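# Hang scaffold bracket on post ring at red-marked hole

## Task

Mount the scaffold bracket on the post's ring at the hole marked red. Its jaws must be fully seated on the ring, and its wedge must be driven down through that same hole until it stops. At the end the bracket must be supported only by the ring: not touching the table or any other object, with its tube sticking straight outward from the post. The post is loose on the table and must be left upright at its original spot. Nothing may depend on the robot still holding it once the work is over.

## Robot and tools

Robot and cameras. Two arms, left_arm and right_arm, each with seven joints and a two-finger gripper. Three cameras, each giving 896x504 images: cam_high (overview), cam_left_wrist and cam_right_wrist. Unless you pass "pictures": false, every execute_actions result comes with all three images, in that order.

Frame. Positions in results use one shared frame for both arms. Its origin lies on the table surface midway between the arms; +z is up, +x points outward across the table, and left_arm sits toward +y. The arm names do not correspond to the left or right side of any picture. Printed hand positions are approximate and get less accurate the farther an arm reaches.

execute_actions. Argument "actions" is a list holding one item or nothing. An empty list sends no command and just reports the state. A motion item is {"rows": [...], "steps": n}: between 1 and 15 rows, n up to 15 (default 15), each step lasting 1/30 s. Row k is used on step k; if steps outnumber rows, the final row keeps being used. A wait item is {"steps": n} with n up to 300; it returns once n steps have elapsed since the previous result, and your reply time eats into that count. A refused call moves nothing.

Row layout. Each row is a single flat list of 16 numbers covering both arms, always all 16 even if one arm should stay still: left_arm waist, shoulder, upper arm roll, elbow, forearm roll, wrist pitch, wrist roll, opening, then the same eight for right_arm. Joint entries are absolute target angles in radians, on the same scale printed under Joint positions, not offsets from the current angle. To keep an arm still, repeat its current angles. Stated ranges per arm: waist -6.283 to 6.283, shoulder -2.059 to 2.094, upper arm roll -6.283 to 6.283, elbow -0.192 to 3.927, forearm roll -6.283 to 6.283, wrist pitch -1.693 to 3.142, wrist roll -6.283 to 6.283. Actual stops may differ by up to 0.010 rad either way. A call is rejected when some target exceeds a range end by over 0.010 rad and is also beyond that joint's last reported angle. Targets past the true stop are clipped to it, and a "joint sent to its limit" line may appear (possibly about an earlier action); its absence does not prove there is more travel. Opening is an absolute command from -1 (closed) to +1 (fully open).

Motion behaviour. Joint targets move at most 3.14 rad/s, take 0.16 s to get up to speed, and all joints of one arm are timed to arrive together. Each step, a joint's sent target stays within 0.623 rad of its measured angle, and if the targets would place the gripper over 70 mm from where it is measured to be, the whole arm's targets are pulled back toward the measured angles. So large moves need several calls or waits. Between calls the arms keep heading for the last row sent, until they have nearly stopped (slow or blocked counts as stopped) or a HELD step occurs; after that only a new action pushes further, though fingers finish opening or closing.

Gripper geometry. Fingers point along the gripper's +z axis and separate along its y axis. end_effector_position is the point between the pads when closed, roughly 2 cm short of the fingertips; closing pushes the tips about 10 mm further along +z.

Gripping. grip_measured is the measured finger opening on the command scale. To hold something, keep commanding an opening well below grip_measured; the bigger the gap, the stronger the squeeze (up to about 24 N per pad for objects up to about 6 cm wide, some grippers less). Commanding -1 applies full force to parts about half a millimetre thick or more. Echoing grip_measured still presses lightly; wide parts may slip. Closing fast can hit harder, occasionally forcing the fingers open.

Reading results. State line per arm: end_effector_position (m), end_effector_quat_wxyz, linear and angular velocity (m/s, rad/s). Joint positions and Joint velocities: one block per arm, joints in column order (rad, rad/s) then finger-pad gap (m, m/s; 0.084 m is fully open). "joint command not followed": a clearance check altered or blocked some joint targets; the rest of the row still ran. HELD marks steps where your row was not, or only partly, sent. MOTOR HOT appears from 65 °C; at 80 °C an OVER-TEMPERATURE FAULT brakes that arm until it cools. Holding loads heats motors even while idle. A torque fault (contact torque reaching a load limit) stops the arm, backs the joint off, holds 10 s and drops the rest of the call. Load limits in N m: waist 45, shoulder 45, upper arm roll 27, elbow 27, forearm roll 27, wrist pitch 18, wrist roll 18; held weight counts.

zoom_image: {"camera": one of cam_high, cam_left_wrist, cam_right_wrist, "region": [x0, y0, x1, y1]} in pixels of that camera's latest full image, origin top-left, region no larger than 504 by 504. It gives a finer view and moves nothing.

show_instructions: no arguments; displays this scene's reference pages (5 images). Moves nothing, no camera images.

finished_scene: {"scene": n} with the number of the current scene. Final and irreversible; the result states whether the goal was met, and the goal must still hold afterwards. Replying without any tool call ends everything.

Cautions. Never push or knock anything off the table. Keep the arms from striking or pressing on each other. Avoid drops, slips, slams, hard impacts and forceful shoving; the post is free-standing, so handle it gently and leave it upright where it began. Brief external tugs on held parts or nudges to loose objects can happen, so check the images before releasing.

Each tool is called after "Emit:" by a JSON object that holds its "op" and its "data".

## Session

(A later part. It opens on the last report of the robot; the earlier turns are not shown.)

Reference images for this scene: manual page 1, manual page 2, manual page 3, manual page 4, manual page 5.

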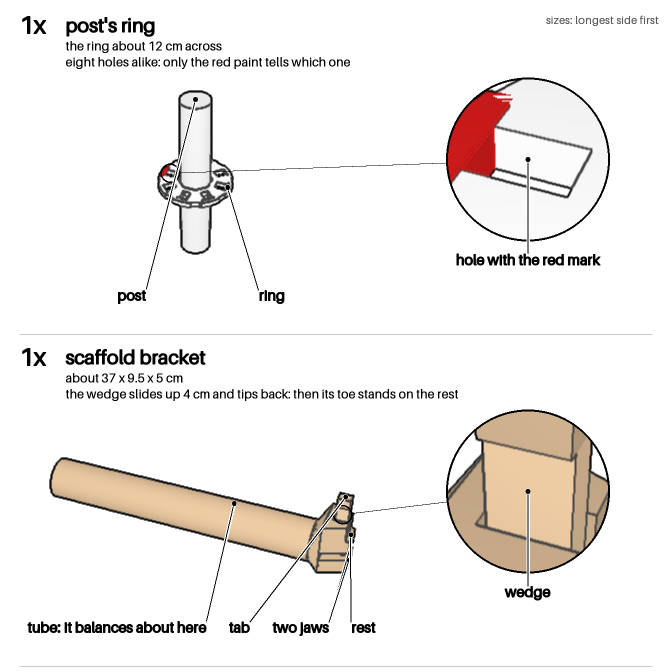

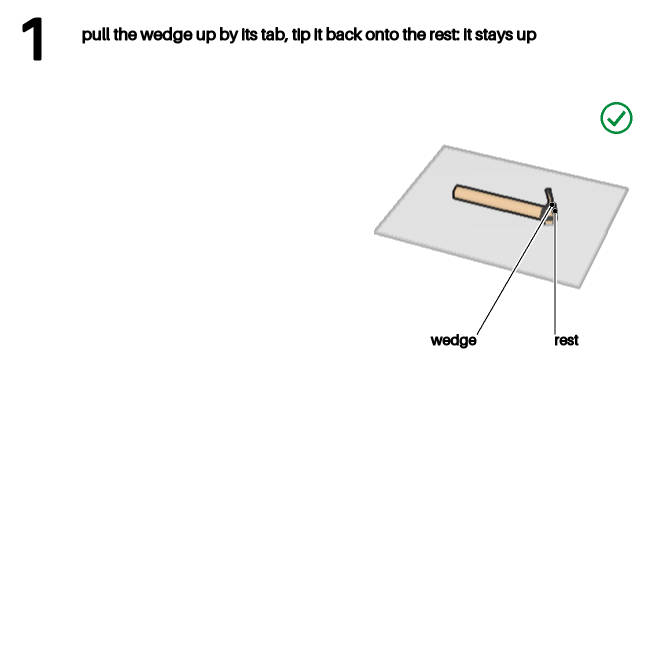

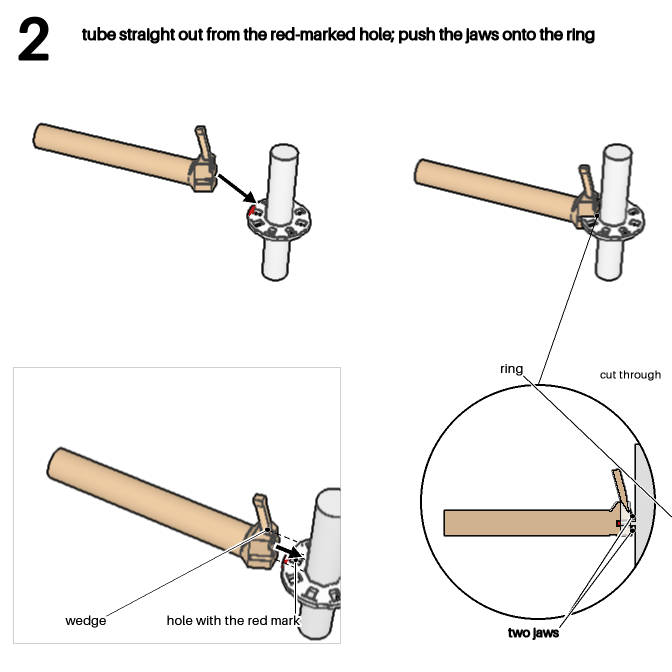

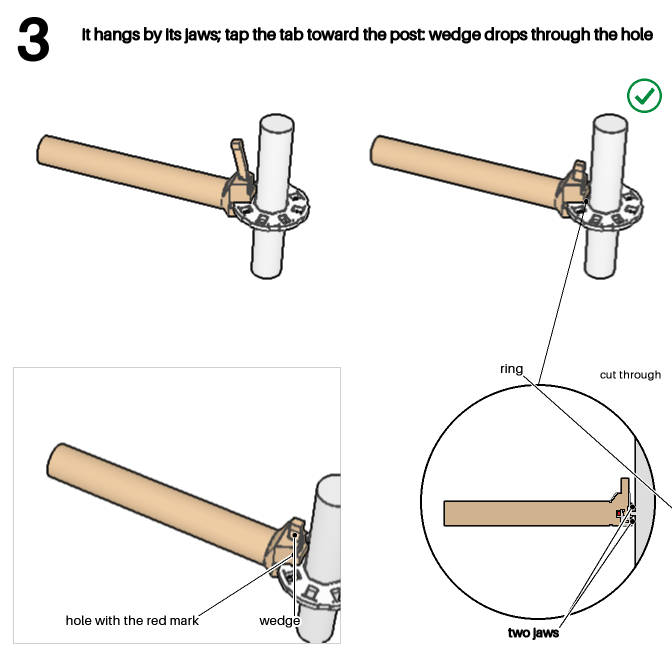

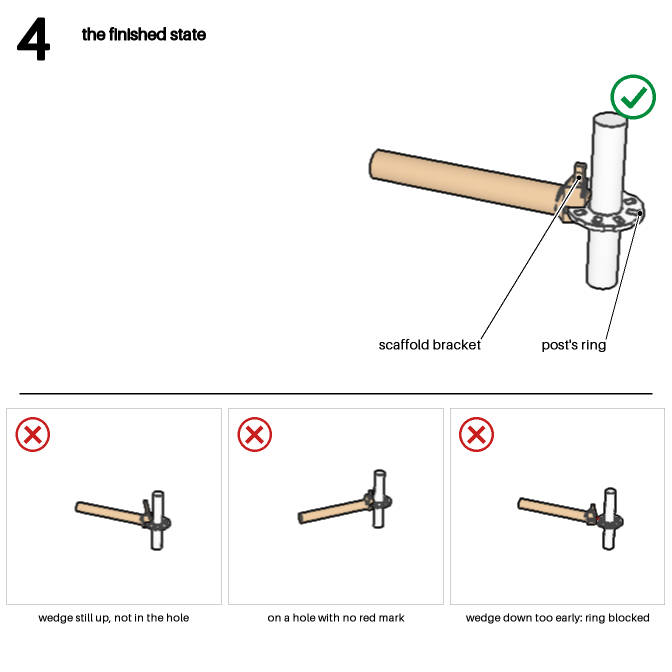

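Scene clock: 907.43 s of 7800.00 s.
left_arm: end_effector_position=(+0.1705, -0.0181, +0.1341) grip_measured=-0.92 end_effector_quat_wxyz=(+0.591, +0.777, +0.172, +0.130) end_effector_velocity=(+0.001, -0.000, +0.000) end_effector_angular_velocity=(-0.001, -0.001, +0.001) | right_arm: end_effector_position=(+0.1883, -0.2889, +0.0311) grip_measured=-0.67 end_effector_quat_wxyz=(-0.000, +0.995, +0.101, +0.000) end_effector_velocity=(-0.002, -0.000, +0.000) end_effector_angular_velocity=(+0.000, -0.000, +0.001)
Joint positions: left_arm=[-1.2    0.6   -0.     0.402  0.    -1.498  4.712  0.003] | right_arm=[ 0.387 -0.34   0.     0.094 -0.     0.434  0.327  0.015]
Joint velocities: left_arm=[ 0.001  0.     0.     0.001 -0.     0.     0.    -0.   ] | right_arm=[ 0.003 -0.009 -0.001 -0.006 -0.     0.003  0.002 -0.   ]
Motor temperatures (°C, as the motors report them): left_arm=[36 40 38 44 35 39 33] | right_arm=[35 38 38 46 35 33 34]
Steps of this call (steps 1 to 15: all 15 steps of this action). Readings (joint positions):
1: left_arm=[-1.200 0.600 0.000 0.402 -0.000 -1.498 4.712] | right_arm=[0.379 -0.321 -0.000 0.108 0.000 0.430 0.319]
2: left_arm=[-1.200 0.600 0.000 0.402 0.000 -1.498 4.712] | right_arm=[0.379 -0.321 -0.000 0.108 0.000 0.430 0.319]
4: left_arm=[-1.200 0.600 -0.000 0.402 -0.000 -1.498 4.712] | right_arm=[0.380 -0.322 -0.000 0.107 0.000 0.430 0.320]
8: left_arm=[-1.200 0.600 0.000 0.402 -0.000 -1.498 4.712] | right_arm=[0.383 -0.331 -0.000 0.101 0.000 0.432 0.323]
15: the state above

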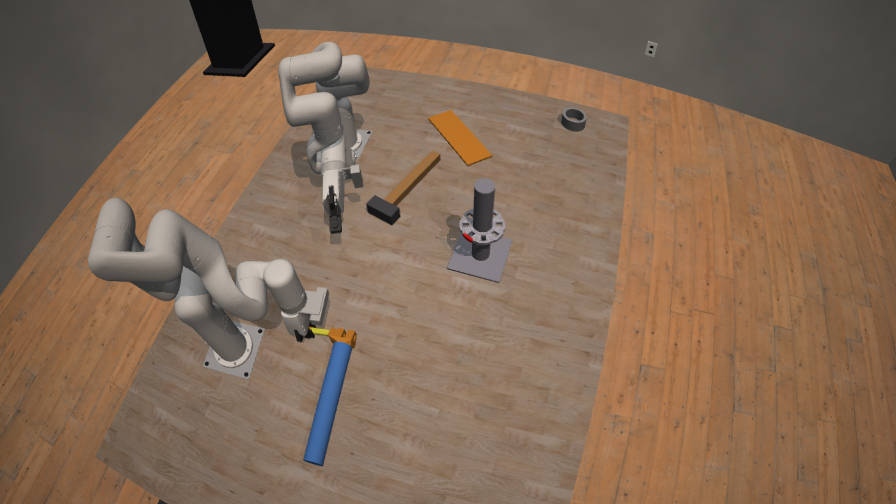

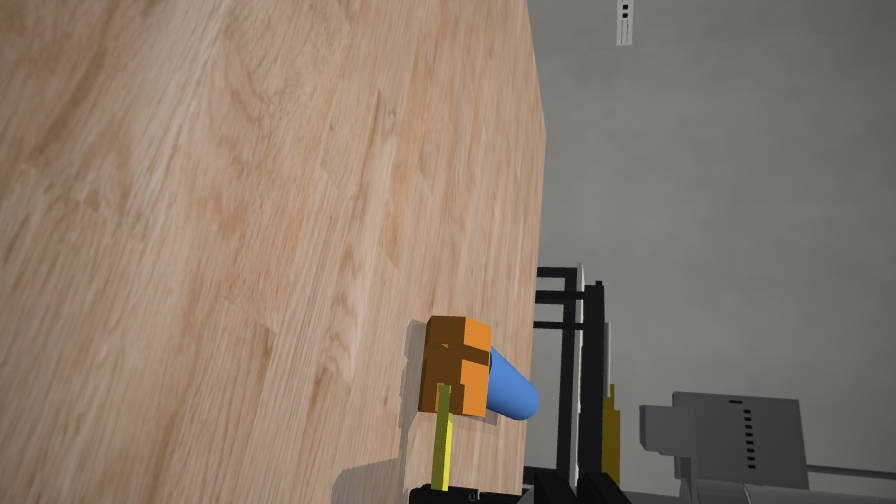

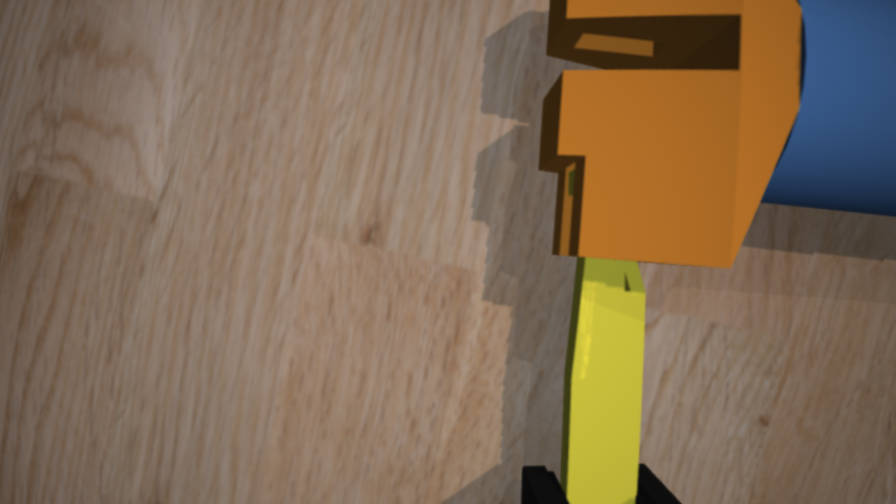

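Emit:
{"op": "execute_actions", "data": {"actions": [{"rows": [[-1.2,0.6,0,0.4018,0,-1.4982,4.712,-0.9,0.3870,-0.3411,0,0.0931,0,0.4341,0.3248,-0.85],[-1.2,0.6,0,0.4018,0,-1.4982,4.712,-0.9,0.3856,-0.3416,0,0.0927,0,0.4342,0.3178,-0.85],[-1.2,0.6,0,0.4018,0,-1.4982,4.712,-0.9,0.3832,-0.3423,0,0.0921,0,0.4344,0.3066,-0.85],[-1.2,0.6,0,0.4018,0,-1.4982,4.712,-0.9,0.3801,-0.3434,0,0.0913,0,0.4346,0.2916,-0.85],[-1.2,0.6,0,0.4018,0,-1.4982,4.712,-0.9,0.3764,-0.3447,0,0.0903,0,0.4349,0.2735,-0.85],[-1.2,0.6,0,0.4018,0,-1.4982,4.712,-0.9,0.3721,-0.3461,0,0.0892,0,0.4352,0.2530,-0.85],[-1.2,0.6,0,0.4018,0,-1.4982,4.712,-0.9,0.3675,-0.3477,0,0.0880,0,0.4356,0.2310,-0.85],[-1.2,0.6,0,0.4018,0,-1.4982,4.712,-0.9,0.3629,-0.3492,0,0.0867,0,0.4359,0.2086,-0.85],[-1.2,0.6,0,0.4018,0,-1.4982,4.712,-0.9,0.3583,-0.3508,0,0.0855,0,0.4363,0.1866,-0.85],[-1.2,0.6,0,0.4018,0,-1.4982,4.712,-0.9,0.3541,-0.3522,0,0.0844,0,0.4366,0.1662,-0.85],[-1.2,0.6,0,0.4018,0,-1.4982,4.712,-0.9,0.3503,-0.3535,0,0.0834,0,0.4369,0.1480,-0.85],[-1.2,0.6,0,0.4018,0,-1.4982,4.712,-0.9,0.3472,-0.3546,0,0.0826,0,0.4371,0.1330,-0.85],[-1.2,0.6,0,0.4018,0,-1.4982,4.712,-0.9,0.3448,-0.3553,0,0.0820,0,0.4373,0.1218,-0.85],[-1.2,0.6,0,0.4018,0,-1.4982,4.712,-0.9,0.3434,-0.3558,0,0.0816,0,0.4374,0.1148,-0.85],[-1.2,0.6,0,0.4018,0,-1.4982,4.712,-0.9,0.3429,-0.3560,0,0.0815,0,0.4374,0.1125,-0.85]], "steps": 15}], "pictures": false}}

Emit:
{"op": "execute_actions", "data": {"actions": [{"steps": 10}]}}

Scene clock: 930.60 s of 7800.00 s.
left_arm: end_effector_position=(+0.1705, -0.0181, +0.1341) grip_measured=-0.92 end_effector_quat_wxyz=(+0.591, +0.777, +0.172, +0.130) end_effector_velocity=(+0.000, +0.000, -0.000) end_effector_angular_velocity=(+0.001, +0.000, +0.000) | right_arm: end_effector_position=(+0.1899, -0.2982, +0.0311) grip_measured=-0.67 end_effector_quat_wxyz=(-0.000, +0.985, +0.171, +0.000) end_effector_velocity=(+0.003, -0.021, -0.000) end_effector_angular_velocity=(-0.000, +0.001, +0.314)
Joint positions: left_arm=[-1.2    0.6   -0.     0.402 -0.    -1.498  4.712  0.003] | right_arm=[ 0.35  -0.354  0.     0.083 -0.     0.437  0.149  0.015]
Joint velocities: left_arm=[-0.     0.     0.001 -0.001  0.     0.    -0.    -0.   ] | right_arm=[-0.083 -0.027 -0.    -0.023  0.001  0.006 -0.398 -0.   ]
Motor temperatures (°C, as the motors report them): left_arm=[36 40 38 44 35 39 33] | right_arm=[35 38 38 46 35 33 34]
Steps of this call (steps 1 to 15: the robot went on to your last target; steps 16 to 90: nothing new was sent; then 19.67 s passed at rest; steps 91 to 105: all 15 steps of this action). Readings (joint positions):
91: left_arm=[-1.200 0.600 -0.000 0.402 -0.000 -1.498 4.712] | right_arm=[0.387 -0.341 0.000 0.093 0.000 0.434 0.327]
92: left_arm=[-1.200 0.600 0.000 0.402 -0.000 -1.498 4.712] | right_arm=[0.387 -0.341 -0.000 0.093 0.000 0.434 0.326]
94: left_arm=[-1.200 0.600 -0.000 0.402 0.000 -1.498 4.712] | right_arm=[0.386 -0.341 -0.000 0.093 0.000 0.434 0.320]
98: left_arm=[-1.200 0.600 0.000 0.402 -0.000 -1.498 4.712] | right_arm=[0.377 -0.345 0.000 0.090 -0.000 0.435 0.275]
105: the state above

Scene clock: 930.93 s of 7800.00 s.
left_arm: end_effector_position=(+0.1705, -0.0181, +0.1341) grip_measured=-0.92 end_effector_quat_wxyz=(+0.591, +0.777, +0.172, +0.130) end_effector_velocity=(+0.000, +0.000, -0.000) end_effector_angular_velocity=(+0.000, +0.001, +0.000) | right_arm: end_effector_position=(+0.1902, -0.3000, +0.0310) grip_measured=-0.67 end_effector_quat_wxyz=(-0.000, +0.983, +0.185, +0.000) end_effector_velocity=(-0.000, -0.000, +0.000) end_effector_angular_velocity=(+0.000, +0.000, +0.006)
Joint positions: left_arm=[-1.2    0.6   -0.     0.402  0.    -1.498  4.712  0.003] | right_arm=[ 0.343 -0.356 -0.     0.082  0.     0.437  0.113  0.015]
Joint velocities: left_arm=[ 0.    -0.     0.001 -0.     0.001  0.    -0.001 -0.   ] | right_arm=[-0.002 -0.001 -0.    -0.001  0.001  0.    -0.009  0.   ]
Motor temperatures (°C, as the motors report them): left_arm=[36 40 38 44 35 39 33] | right_arm=[35 38 38 46 35 33 34]
Steps of this call (steps 1 to 10: the robot went on to your last target). Readings (joint positions):
1: left_arm=[-1.200 0.600 0.000 0.402 -0.000 -1.498 4.712] | right_arm=[0.348 -0.354 0.000 0.083 0.000 0.437 0.137]
2: left_arm=[-1.200 0.600 -0.000 0.402 0.000 -1.498 4.712] | right_arm=[0.346 -0.355 0.000 0.082 -0.000 0.437 0.129]
4: left_arm=[-1.200 0.600 0.000 0.402 0.000 -1.498 4.712] | right_arm=[0.344 -0.356 0.000 0.082 -0.000 0.437 0.120]
8: left_arm=[-1.200 0.600 -0.000 0.402 -0.000 -1.498 4.712] | right_arm=[0.343 -0.356 0.000 0.082 0.000 0.437 0.114]
10: the state above

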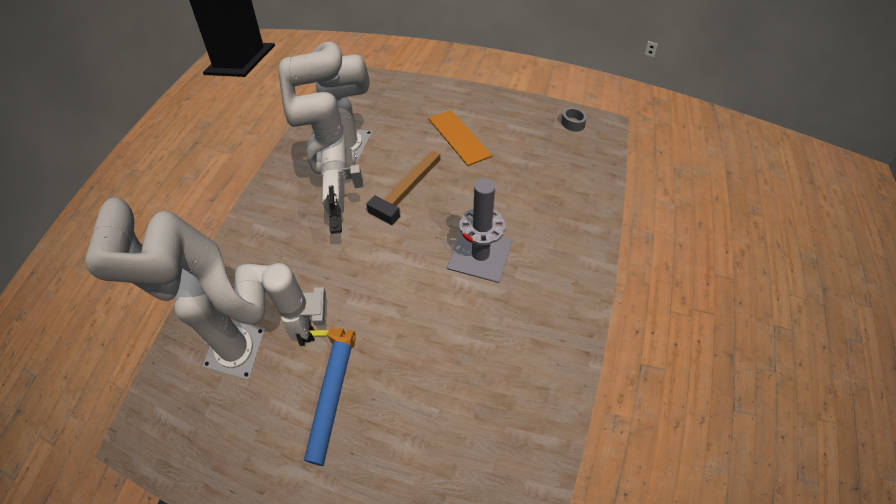

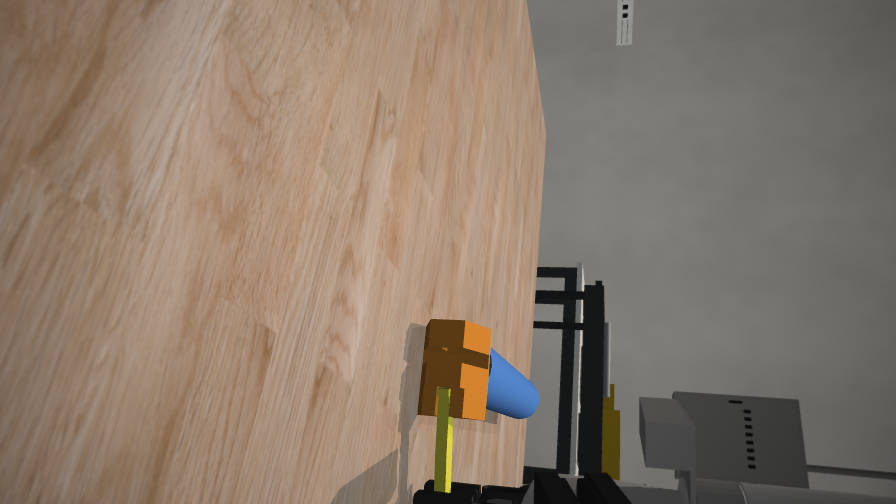

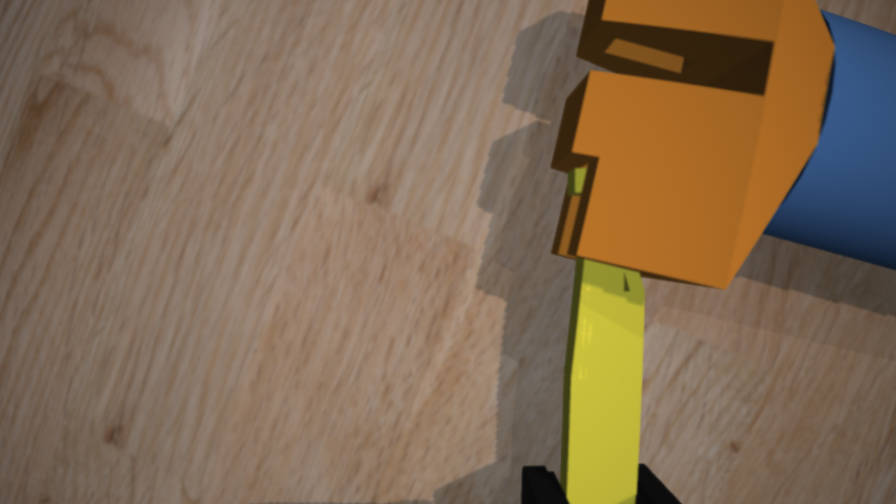

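Emit:
{"op": "execute_actions", "data": {"actions": [{"rows": [[-1.2,0.6,0,0.4018,0,-1.4982,4.712,-0.9,0.3424,-0.3560,0,0.0815,0,0.4374,0.1100,-0.85],[-1.2,0.6,0,0.4018,0,-1.4982,4.712,-0.9,0.3409,-0.3562,0,0.0814,0,0.4374,0.1029,-0.85],[-1.2,0.6,0,0.4018,0,-1.4982,4.712,-0.9,0.3386,-0.3564,0,0.0812,0,0.4375,0.0917,-0.85],[-1.2,0.6,0,0.4018,0,-1.4982,4.712,-0.9,0.3357,-0.3566,0,0.0811,0,0.4376,0.0776,-0.85],[-1.2,0.6,0,0.4018,0,-1.4982,4.712,-0.9,0.3325,-0.3569,0,0.0809,0,0.4377,0.0621,-0.85],[-1.2,0.6,0,0.4018,0,-1.4982,4.712,-0.9,0.3292,-0.3572,0,0.0806,0,0.4377,0.0465,-0.85],[-1.2,0.6,0,0.4018,0,-1.4982,4.712,-0.9,0.3263,-0.3574,0,0.0805,0,0.4378,0.0324,-0.85],[-1.2,0.6,0,0.4018,0,-1.4982,4.712,-0.9,0.3240,-0.3576,0,0.0803,0,0.4379,0.0212,-0.85],[-1.2,0.6,0,0.4018,0,-1.4982,4.712,-0.9,0.3225,-0.3578,0,0.0802,0,0.4379,0.0141,-0.85],[-1.2,0.6,0,0.4018,0,-1.4982,4.712,-0.9,0.3220,-0.3578,0,0.0802,0,0.4379,0.0116,-0.85]], "steps": 15}], "pictures": false}}

Emit:
{"op": "execute_actions", "data": {"actions": [{"rows": [[-1.2,0.6,0,0.4018,0,-1.4982,4.712,-0.9,0.3220,-0.3578,0,0.0802,0,0.4379,0.0116,-0.85],[-1.2,0.6,0,0.4018,0,-1.4982,4.712,-0.9,0.3220,-0.3578,0,0.0802,0,0.4379,0.0116,-0.85],[-1.2,0.6,0,0.4018,0,-1.4982,4.712,-0.9,0.3220,-0.3578,0,0.0802,0,0.4379,0.0116,-0.7],[-1.2,0.6,0,0.4018,0,-1.4982,4.712,-0.9,0.3220,-0.3578,0,0.0802,0,0.4379,0.0116,-0.62],[-1.2,0.6,0,0.4018,0,-1.4982,4.712,-0.9,0.3220,-0.3578,0,0.0802,0,0.4379,0.0116,-0.55],[-1.2,0.6,0,0.4018,0,-1.4982,4.712,-0.9,0.3220,-0.3578,0,0.0802,0,0.4379,0.0116,-0.45],[-1.2,0.6,0,0.4018,0,-1.4982,4.712,-0.9,0.3220,-0.3578,0,0.0802,0,0.4379,0.0116,-0.35],[-1.2,0.6,0,0.4018,0,-1.4982,4.712,-0.9,0.3220,-0.3578,0,0.0802,0,0.4379,0.0116,-0.25],[-1.2,0.6,0,0.4018,0,-1.4982,4.712,-0.9,0.3220,-0.3578,0,0.0802,0,0.4379,0.0116,-0.15],[-1.2,0.6,0,0.4018,0,-1.4982,4.712,-0.9,0.3220,-0.3578,0,0.0802,0,0.4379,0.0116,-0.1]], "steps": 12}]}}

Scene clock: 971.50 s of 7800.00 s.
left_arm: end_effector_position=(+0.1705, -0.0181, +0.1341) grip_measured=-0.92 end_effector_quat_wxyz=(+0.591, +0.777, +0.172, +0.130) end_effector_velocity=(+0.000, +0.001, -0.001) end_effector_angular_velocity=(+0.002, +0.000, +0.002) | right_arm: end_effector_position=(+0.1917, -0.3046, +0.0309) grip_measured=-0.67 end_effector_quat_wxyz=(+0.000, +0.975, +0.223, -0.000) end_effector_velocity=(+0.001, -0.003, -0.000) end_effector_angular_velocity=(+0.000, +0.000, +0.041)
Joint positions: left_arm=[-1.2    0.6   -0.     0.402  0.    -1.498  4.712  0.003] | right_arm=[ 0.323 -0.358  0.     0.08   0.     0.439  0.016  0.015]
Joint velocities: left_arm=[ 0.001 -0.     0.001 -0.002 -0.     0.     0.    -0.   ] | right_arm=[-0.011 -0.001 -0.001 -0.001 -0.     0.    -0.052  0.   ]
Motor temperatures (°C, as the motors report them): left_arm=[36 40 38 44 35 39 33] | right_arm=[35 38 38 46 35 33 34]
Steps of this call (steps 1 to 30: the robot went on to your last target; steps 31 to 90: nothing new was sent; then 37.07 s passed at rest; steps 91 to 105: all 15 steps of this action). Readings (joint positions):
91: left_arm=[-1.200 0.600 -0.000 0.402 0.000 -1.498 4.712] | right_arm=[0.343 -0.356 0.000 0.082 -0.000 0.437 0.112]
92: left_arm=[-1.200 0.600 0.000 0.402 -0.000 -1.498 4.712] | right_arm=[0.343 -0.356 -0.000 0.081 0.000 0.437 0.112]
94: left_arm=[-1.200 0.600 -0.000 0.402 -0.000 -1.498 4.712] | right_arm=[0.341 -0.356 -0.000 0.081 0.000 0.437 0.105]
98: left_arm=[-1.200 0.600 0.000 0.402 0.000 -1.498 4.712] | right_arm=[0.333 -0.357 -0.000 0.081 0.000 0.438 0.065]
105: the state above

Scene clock: 971.90 s of 7800.00 s.
left_arm: end_effector_position=(+0.1705, -0.0181, +0.1341) grip_measured=-0.92 end_effector_quat_wxyz=(+0.591, +0.777, +0.172, +0.130) end_effector_velocity=(-0.000, +0.000, -0.000) end_effector_angular_velocity=(+0.000, +0.001, -0.001) | right_arm: end_effector_position=(+0.1922, -0.3047, +0.0311) grip_measured=-0.12 end_effector_quat_wxyz=(-0.000, +0.974, +0.224, +0.000) end_effector_velocity=(-0.001, -0.000, -0.000) end_effector_angular_velocity=(-0.000, +0.003, -0.003)
Joint positions: left_arm=[-1.2    0.6   -0.     0.402  0.    -1.498  4.712  0.003] | right_arm=[ 0.322 -0.358  0.     0.08  -0.     0.438  0.011  0.039]
Joint velocities: left_arm=[-0.     0.    -0.001 -0.001  0.     0.    -0.001  0.   ] | right_arm=[ 0.001 -0.    -0.    -0.001  0.002  0.002  0.002  0.003]
Motor temperatures (°C, as the motors report them): left_arm=[36 40 38 44 35 39 33] | right_arm=[35 38 38 46 35 33 34]
Steps of this call (steps 1 to 12: all 12 steps of this action). Readings (joint positions):
1: left_arm=[-1.200 0.600 0.000 0.402 -0.000 -1.498 4.712] | right_arm=[0.323 -0.358 0.000 0.080 0.000 0.439 0.015]
2: left_arm=[-1.200 0.600 0.000 0.402 0.000 -1.498 4.712] | right_arm=[0.323 -0.358 0.000 0.080 0.000 0.439 0.014]
4: left_arm=[-1.200 0.600 0.000 0.402 0.000 -1.498 4.712] | right_arm=[0.322 -0.358 0.000 0.080 0.000 0.438 0.013]
8: left_arm=[-1.200 0.600 -0.000 0.402 0.000 -1.498 4.712] | right_arm=[0.322 -0.358 0.000 0.080 -0.000 0.437 0.011]
12: the state above

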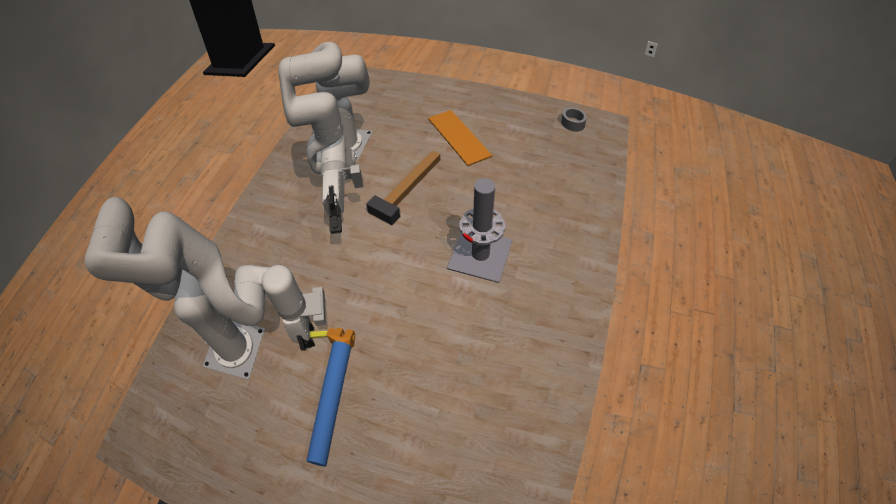

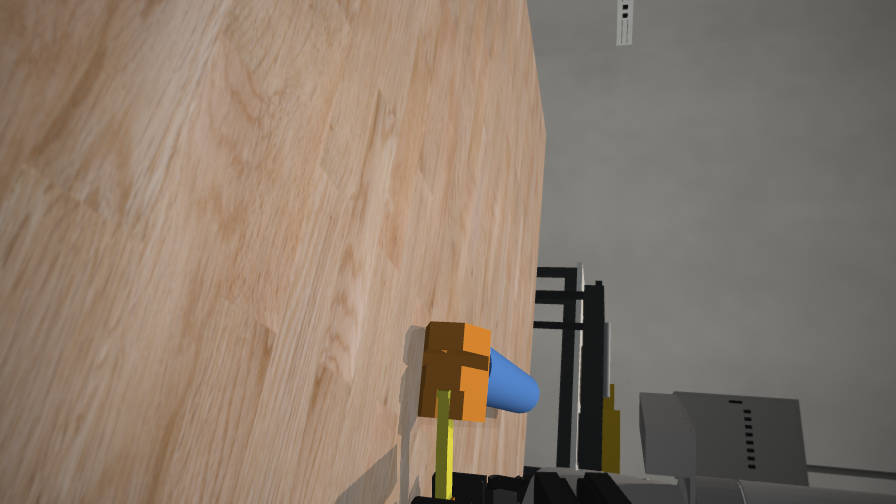

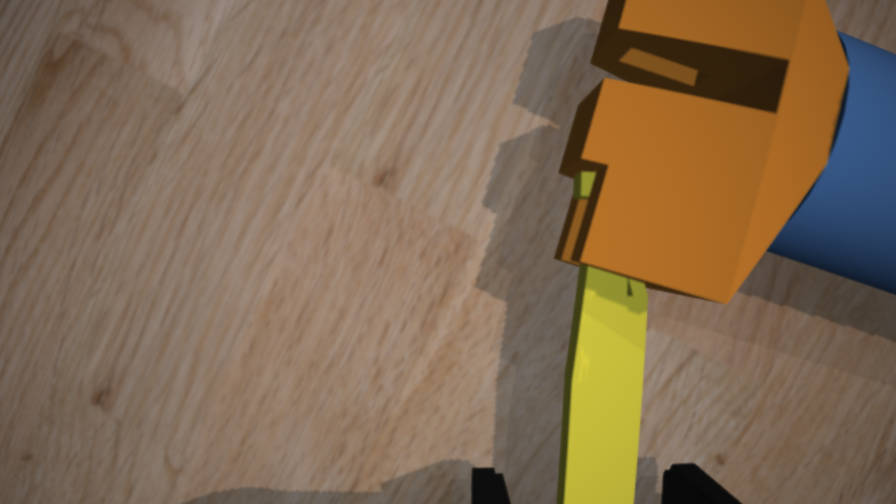

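Emit:
{"op": "execute_actions", "data": {"actions": [{"rows": [[-1.2,0.6,0,0.4018,0,-1.4982,4.712,-0.9,0.3220,-0.3608,0,0.0808,0,0.4415,0.0116,-0.1],[-1.2,0.6,0,0.4018,0,-1.4982,4.712,-0.9,0.3220,-0.3697,0,0.0825,0,0.4521,0.0116,-0.1],[-1.2,0.6,0,0.4018,0,-1.4982,4.712,-0.9,0.3220,-0.3841,0,0.0853,0,0.4694,0.0116,-0.1],[-1.2,0.6,0,0.4018,0,-1.4982,4.712,-0.9,0.3220,-0.4034,0,0.0891,0,0.4924,0.0116,-0.1],[-1.2,0.6,0,0.4018,0,-1.4982,4.712,-0.9,0.3220,-0.4268,0,0.0936,0,0.5203,0.0116,-0.1],[-1.2,0.6,0,0.4018,0,-1.4982,4.712,-0.9,0.3220,-0.4531,0,0.0987,0,0.5517,0.0116,-0.1],[-1.2,0.6,0,0.4018,0,-1.4982,4.712,-0.9,0.3220,-0.4813,0,0.1042,0,0.5854,0.0116,-0.1],[-1.2,0.6,0,0.4018,0,-1.4982,4.712,-0.9,0.3220,-0.5102,0,0.1098,0,0.6199,0.0116,-0.1],[-1.2,0.6,0,0.4018,0,-1.4982,4.712,-0.9,0.3220,-0.5384,0,0.1153,0,0.6536,0.0116,-0.1],[-1.2,0.6,0,0.4018,0,-1.4982,4.712,-0.9,0.3220,-0.5647,0,0.1204,0,0.6850,0.0116,-0.1],[-1.2,0.6,0,0.4018,0,-1.4982,4.712,-0.9,0.3220,-0.5881,0,0.1249,0,0.7129,0.0116,-0.1],[-1.2,0.6,0,0.4018,0,-1.4982,4.712,-0.9,0.3220,-0.6074,0,0.1287,0,0.7359,0.0116,-0.1],[-1.2,0.6,0,0.4018,0,-1.4982,4.712,-0.9,0.3220,-0.6218,0,0.1315,0,0.7532,0.0116,-0.1],[-1.2,0.6,0,0.4018,0,-1.4982,4.712,-0.9,0.3220,-0.6307,0,0.1332,0,0.7638,0.0116,-0.1],[-1.2,0.6,0,0.4018,0,-1.4982,4.712,-0.9,0.3220,-0.6337,0,0.1338,0,0.7674,0.0116,-0.1]], "steps": 15}], "pictures": false}}

Emit:
{"op": "execute_actions", "data": {"actions": [{"rows": [[-1.2,0.6,0,0.4018,0,-1.4982,4.712,-0.9,0.3211,-0.6329,0,0.1347,0,0.7675,0.0071,-0.1],[-1.2,0.6,0,0.4018,0,-1.4982,4.712,-0.9,0.3182,-0.6307,0,0.1373,0,0.7679,-0.0063,-0.05],[-1.2,0.6,0,0.4018,0,-1.4982,4.712,-0.9,0.3136,-0.6270,0,0.1417,0,0.7686,-0.0286,0.0],[-1.2,0.6,0,0.4018,0,-1.4982,4.712,-0.9,0.3071,-0.6218,0,0.1478,0,0.7695,-0.0594,0.05],[-1.2,0.6,0,0.4018,0,-1.4982,4.712,-0.9,0.2989,-0.6152,0,0.1555,0,0.7706,-0.0984,0.1],[-1.2,0.6,0,0.4018,0,-1.4982,4.712,-0.9,0.2891,-0.6074,0,0.1647,0,0.7720,-0.1452,0.15],[-1.2,0.6,0,0.4018,0,-1.4982,4.712,-0.9,0.2777,-0.5983,0,0.1754,0,0.7736,-0.1992,0.2],[-1.2,0.6,0,0.4018,0,-1.4982,4.712,-0.9,0.2650,-0.5881,0,0.1874,0,0.7754,-0.2600,0.25],[-1.2,0.6,0,0.4018,0,-1.4982,4.712,-0.9,0.2510,-0.5769,0,0.2005,0,0.7773,-0.3268,0.3],[-1.2,0.6,0,0.4018,0,-1.4982,4.712,-0.9,0.2359,-0.5648,0,0.2148,0,0.7795,-0.3988,0.35],[-1.2,0.6,0,0.4018,0,-1.4982,4.712,-0.9,0.2198,-0.5519,0,0.2299,0,0.7817,-0.4753,0.4],[-1.2,0.6,0,0.4018,0,-1.4982,4.712,-0.9,0.2029,-0.5385,0,0.2457,0,0.7841,-0.5556,0.45],[-1.2,0.6,0,0.4018,0,-1.4982,4.712,-0.9,0.1855,-0.5246,0,0.2620,0,0.7865,-0.6385,0.5],[-1.2,0.6,0,0.4018,0,-1.4982,4.712,-0.9,0.1677,-0.5103,0,0.2788,0,0.7890,-0.7234,0.55],[-1.2,0.6,0,0.4018,0,-1.4982,4.712,-0.9,0.1497,-0.4959,0,0.2957,0,0.7915,-0.8092,0.55]], "steps": 15}], "pictures": false}}

Emit:
{"op": "execute_actions", "data": {"actions": [{"rows": [[-1.2,0.6,0,0.4018,0,-1.4982,4.712,-0.9,0.1317,-0.4815,0,0.3126,0,0.7941,-0.8950,0.55],[-1.2,0.6,0,0.4018,0,-1.4982,4.712,-0.9,0.1139,-0.4672,0,0.3294,0,0.7966,-0.9799,0.55],[-1.2,0.6,0,0.4018,0,-1.4982,4.712,-0.9,0.0965,-0.4533,0,0.3457,0,0.7990,-1.0628,0.55],[-1.2,0.6,0,0.4018,0,-1.4982,4.712,-0.9,0.0796,-0.4399,0,0.3615,0,0.8014,-1.1431,0.55],[-1.2,0.6,0,0.4018,0,-1.4982,4.712,-0.9,0.0636,-0.4270,0,0.3766,0,0.8036,-1.2196,0.55],[-1.2,0.6,0,0.4018,0,-1.4982,4.712,-0.9,0.0484,-0.4149,0,0.3909,0,0.8057,-1.2916,0.55],[-1.2,0.6,0,0.4018,0,-1.4982,4.712,-0.9,0.0344,-0.4037,0,0.4040,0,0.8077,-1.3584,0.55],[-1.2,0.6,0,0.4018,0,-1.4982,4.712,-0.9,0.0217,-0.3935,0,0.4160,0,0.8095,-1.4192,0.55],[-1.2,0.6,0,0.4018,0,-1.4982,4.712,-0.9,0.0103,-0.3844,0,0.4267,0,0.8111,-1.4732,0.55],[-1.2,0.6,0,0.4018,0,-1.4982,4.712,-0.9,0.0005,-0.3766,0,0.4359,0,0.8125,-1.5200,0.55],[-1.2,0.6,0,0.4018,0,-1.4982,4.712,-0.9,-0.0077,-0.3700,0,0.4436,0,0.8136,-1.5590,0.55],[-1.2,0.6,0,0.4018,0,-1.4982,4.712,-0.9,-0.0142,-0.3648,0,0.4497,0,0.8145,-1.5898,0.55],[-1.2,0.6,0,0.4018,0,-1.4982,4.712,-0.9,-0.0188,-0.3611,0,0.4541,0,0.8152,-1.6121,0.55],[-1.2,0.6,0,0.4018,0,-1.4982,4.712,-0.9,-0.0217,-0.3589,0,0.4567,0,0.8156,-1.6255,0.55],[-1.2,0.6,0,0.4018,0,-1.4982,4.712,-0.9,-0.0226,-0.3581,0,0.4576,0,0.8157,-1.6300,0.55]], "steps": 15}], "pictures": false}}

Emit:
{"op": "execute_actions", "data": {"actions": [{"steps": 14}]}}

Scene clock: 1082.83 s of 7800.00 s.
left_arm: end_effector_position=(+0.1705, -0.0181, +0.1341) grip_measured=-0.92 end_effector_quat_wxyz=(+0.591, +0.777, +0.172, +0.130) end_effector_velocity=(-0.000, -0.000, +0.000) end_effector_angular_velocity=(-0.000, -0.000, -0.001) | right_arm: end_effector_position=(+0.1947, -0.3035, +0.0798) grip_measured=-0.11 end_effector_quat_wxyz=(-0.000, +0.975, +0.224, +0.002) end_effector_velocity=(-0.006, -0.003, +0.126) end_effector_angular_velocity=(+0.010, -0.020, +0.001)
Joint positions: left_arm=[-1.2    0.6    0.     0.402 -0.    -1.498  4.712  0.003] | right_arm=[ 0.322 -0.585 -0.     0.125  0.     0.707  0.012  0.039]
Joint velocities: left_arm=[-0. -0. -0.  0. -0. -0.  0. -0.] | right_arm=[ 0.    -0.565 -0.001  0.112 -0.001  0.654 -0.001  0.   ]
Motor temperatures (°C, as the motors report them): left_arm=[36 40 38 44 35 39 33] | right_arm=[35 38 38 46 35 33 34]
Steps of this call (steps 1 to 15: the robot went on to your last target; steps 16 to 140: nothing new was sent; then 105.77 s passed at rest; steps 141 to 155: all 15 steps of this action). Readings (joint positions):
141: left_arm=[-1.200 0.600 0.000 0.402 -0.000 -1.498 4.712] | right_arm=[0.322 -0.358 0.000 0.080 0.000 0.438 0.012]
142: left_arm=[-1.200 0.600 0.000 0.402 0.000 -1.498 4.712] | right_arm=[0.322 -0.359 0.000 0.080 -0.000 0.439 0.012]
144: left_arm=[-1.200 0.600 -0.000 0.402 -0.000 -1.498 4.712] | right_arm=[0.322 -0.366 0.000 0.081 -0.000 0.449 0.012]
148: left_arm=[-1.200 0.600 0.000 0.402 -0.000 -1.498 4.712] | right_arm=[0.322 -0.420 0.000 0.092 -0.000 0.514 0.012]
155: the state above

Scene clock: 1083.33 s of 7800.00 s.
left_arm: end_effector_position=(+0.1705, -0.0181, +0.1341) grip_measured=-0.92 end_effector_quat_wxyz=(+0.591, +0.777, +0.172, +0.130) end_effector_velocity=(-0.000, -0.000, +0.000) end_effector_angular_velocity=(-0.001, +0.000, -0.000) | right_arm: end_effector_position=(+0.2235, -0.3170, +0.1031) grip_measured=+0.54 end_effector_quat_wxyz=(+0.000, +0.918, +0.396, -0.000) end_effector_velocity=(+0.140, -0.066, +0.057) end_effector_angular_velocity=(+0.003, -0.004, +1.589)
Joint positions: left_arm=[-1.2    0.6   -0.     0.402  0.    -1.498  4.712  0.003] | right_arm=[ 0.226 -0.556  0.     0.224  0.     0.781 -0.446  0.066]
Joint velocities: left_arm=[ 0.001 -0.    -0.001  0.001 -0.     0.    -0.    -0.   ] | right_arm=[-0.426  0.336 -0.001  0.402  0.     0.061 -2.016  0.014]
Motor temperatures (°C, as the motors report them): left_arm=[36 40 38 44 35 39 33] | right_arm=[35 38 38 46 35 33 34]
Steps of this call (steps 1 to 15: all 15 steps of this action). Readings (joint positions):
1: left_arm=[-1.200 0.600 0.000 0.402 -0.000 -1.498 4.712] | right_arm=[0.322 -0.601 -0.000 0.128 0.000 0.726 0.011]
2: left_arm=[-1.200 0.600 -0.000 0.402 0.000 -1.498 4.712] | right_arm=[0.322 -0.613 -0.000 0.131 0.000 0.739 0.010]
4: left_arm=[-1.200 0.600 -0.000 0.402 0.000 -1.498 4.712] | right_arm=[0.319 -0.622 0.000 0.135 0.000 0.755 -0.002]
8: left_arm=[-1.200 0.600 0.000 0.402 -0.000 -1.498 4.712] | right_arm=[0.302 -0.615 0.000 0.152 -0.000 0.767 -0.086]
15: the state above

Scene clock: 1083.83 s of 7800.00 s.
left_arm: end_effector_position=(+0.1705, -0.0181, +0.1341) grip_measured=-0.92 end_effector_quat_wxyz=(+0.591, +0.777, +0.172, +0.130) end_effector_velocity=(+0.000, +0.000, +0.000) end_effector_angular_velocity=(+0.000, -0.001, +0.001) | right_arm: end_effector_position=(+0.2946, -0.3655, +0.1279) grip_measured=+0.54 end_effector_quat_wxyz=(-0.000, +0.677, +0.736, +0.000) end_effector_velocity=(+0.081, -0.076, +0.024) end_effector_angular_velocity=(-0.000, -0.001, +1.008)
Joint positions: left_arm=[-1.2    0.6   -0.     0.402 -0.    -1.498  4.712  0.003] | right_arm=[ 0.002 -0.378 -0.     0.434 -0.     0.812 -1.509  0.067]
Joint velocities: left_arm=[ 0.  0.  0.  0. -0. -0.  0.  0.] | right_arm=[-0.271  0.215 -0.002  0.253 -0.001  0.038 -1.28  -0.   ]
Motor temperatures (°C, as the motors report them): left_arm=[36 40 38 44 35 39 33] | right_arm=[35 38 38 47 35 33 34]
Steps of this call (steps 1 to 15: all 15 steps of this action). Readings (joint positions):
1: left_arm=[-1.200 0.600 -0.000 0.402 0.000 -1.498 4.712] | right_arm=[0.211 -0.545 0.000 0.238 0.000 0.783 -0.515]
2: left_arm=[-1.200 0.600 -0.000 0.402 -0.000 -1.498 4.712] | right_arm=[0.196 -0.533 0.000 0.252 0.000 0.785 -0.588]
4: left_arm=[-1.200 0.600 0.000 0.402 -0.000 -1.498 4.712] | right_arm=[0.164 -0.507 0.000 0.282 0.000 0.789 -0.740]
8: left_arm=[-1.200 0.600 0.000 0.402 -0.000 -1.498 4.712] | right_arm=[0.098 -0.454 -0.000 0.345 -0.000 0.799 -1.056]
15: the state above

Scene clock: 1084.30 s of 7800.00 s.
left_arm: end_effector_position=(+0.1705, -0.0181, +0.1341) grip_measured=-0.92 end_effector_quat_wxyz=(+0.591, +0.777, +0.172, +0.130) end_effector_velocity=(-0.000, -0.000, -0.000) end_effector_angular_velocity=(+0.000, -0.000, -0.001) | right_arm: end_effector_position=(+0.3018, -0.3724, +0.1300) grip_measured=+0.54 end_effector_quat_wxyz=(-0.000, +0.641, +0.767, -0.000) end_effector_velocity=(+0.001, -0.001, +0.000) end_effector_angular_velocity=(-0.000, -0.001, +0.008)
Joint positions: left_arm=[-1.2    0.6    0.     0.402 -0.    -1.498  4.712  0.003] | right_arm=[-0.022 -0.358  0.     0.457  0.     0.816 -1.629  0.067]
Joint velocities: left_arm=[ 0.     0.    -0.001 -0.     0.001  0.     0.001 -0.   ] | right_arm=[-0.002  0.002 -0.001  0.002 -0.001 -0.    -0.01  -0.   ]
Motor temperatures (°C, as the motors report them): left_arm=[36 40 38 44 35 39 33] | right_arm=[35 38 38 47 35 33 34]
Steps of this call (steps 1 to 14: the robot went on to your last target). Readings (joint positions):
1: left_arm=[-1.200 0.600 -0.000 0.402 0.000 -1.498 4.712] | right_arm=[-0.006 -0.372 -0.001 0.442 -0.000 0.813 -1.547]
2: left_arm=[-1.200 0.600 0.000 0.402 -0.000 -1.498 4.712] | right_arm=[-0.011 -0.367 -0.001 0.447 -0.000 0.814 -1.574]
4: left_arm=[-1.200 0.600 0.000 0.402 0.000 -1.498 4.712] | right_arm=[-0.017 -0.362 -0.000 0.452 -0.000 0.815 -1.604]
8: left_arm=[-1.200 0.600 0.000 0.402 -0.000 -1.498 4.712] | right_arm=[-0.021 -0.359 0.000 0.456 0.000 0.816 -1.624]
14: the state above

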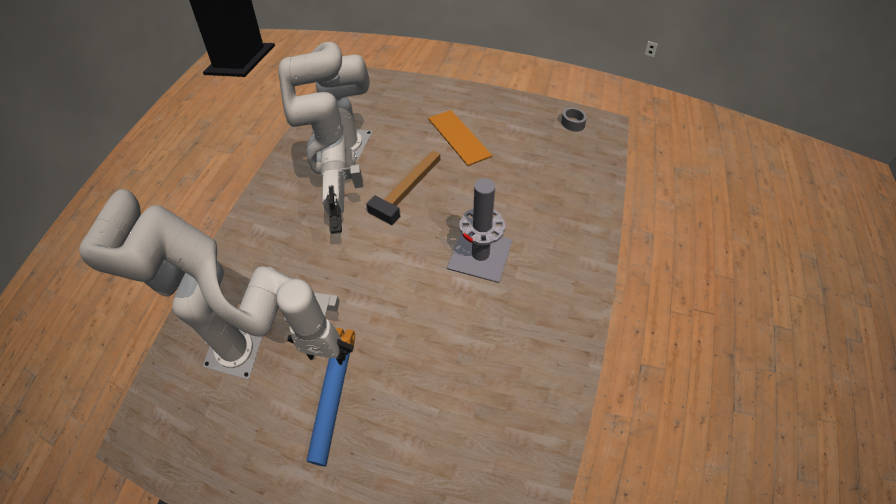

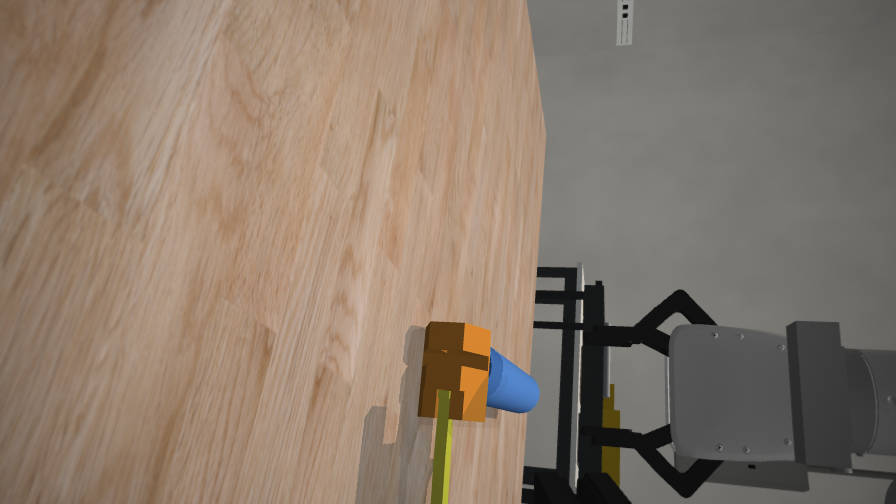

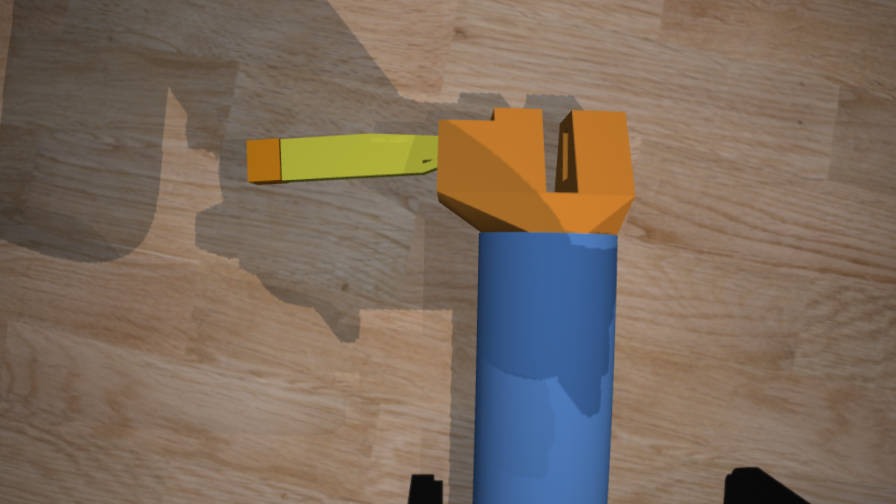

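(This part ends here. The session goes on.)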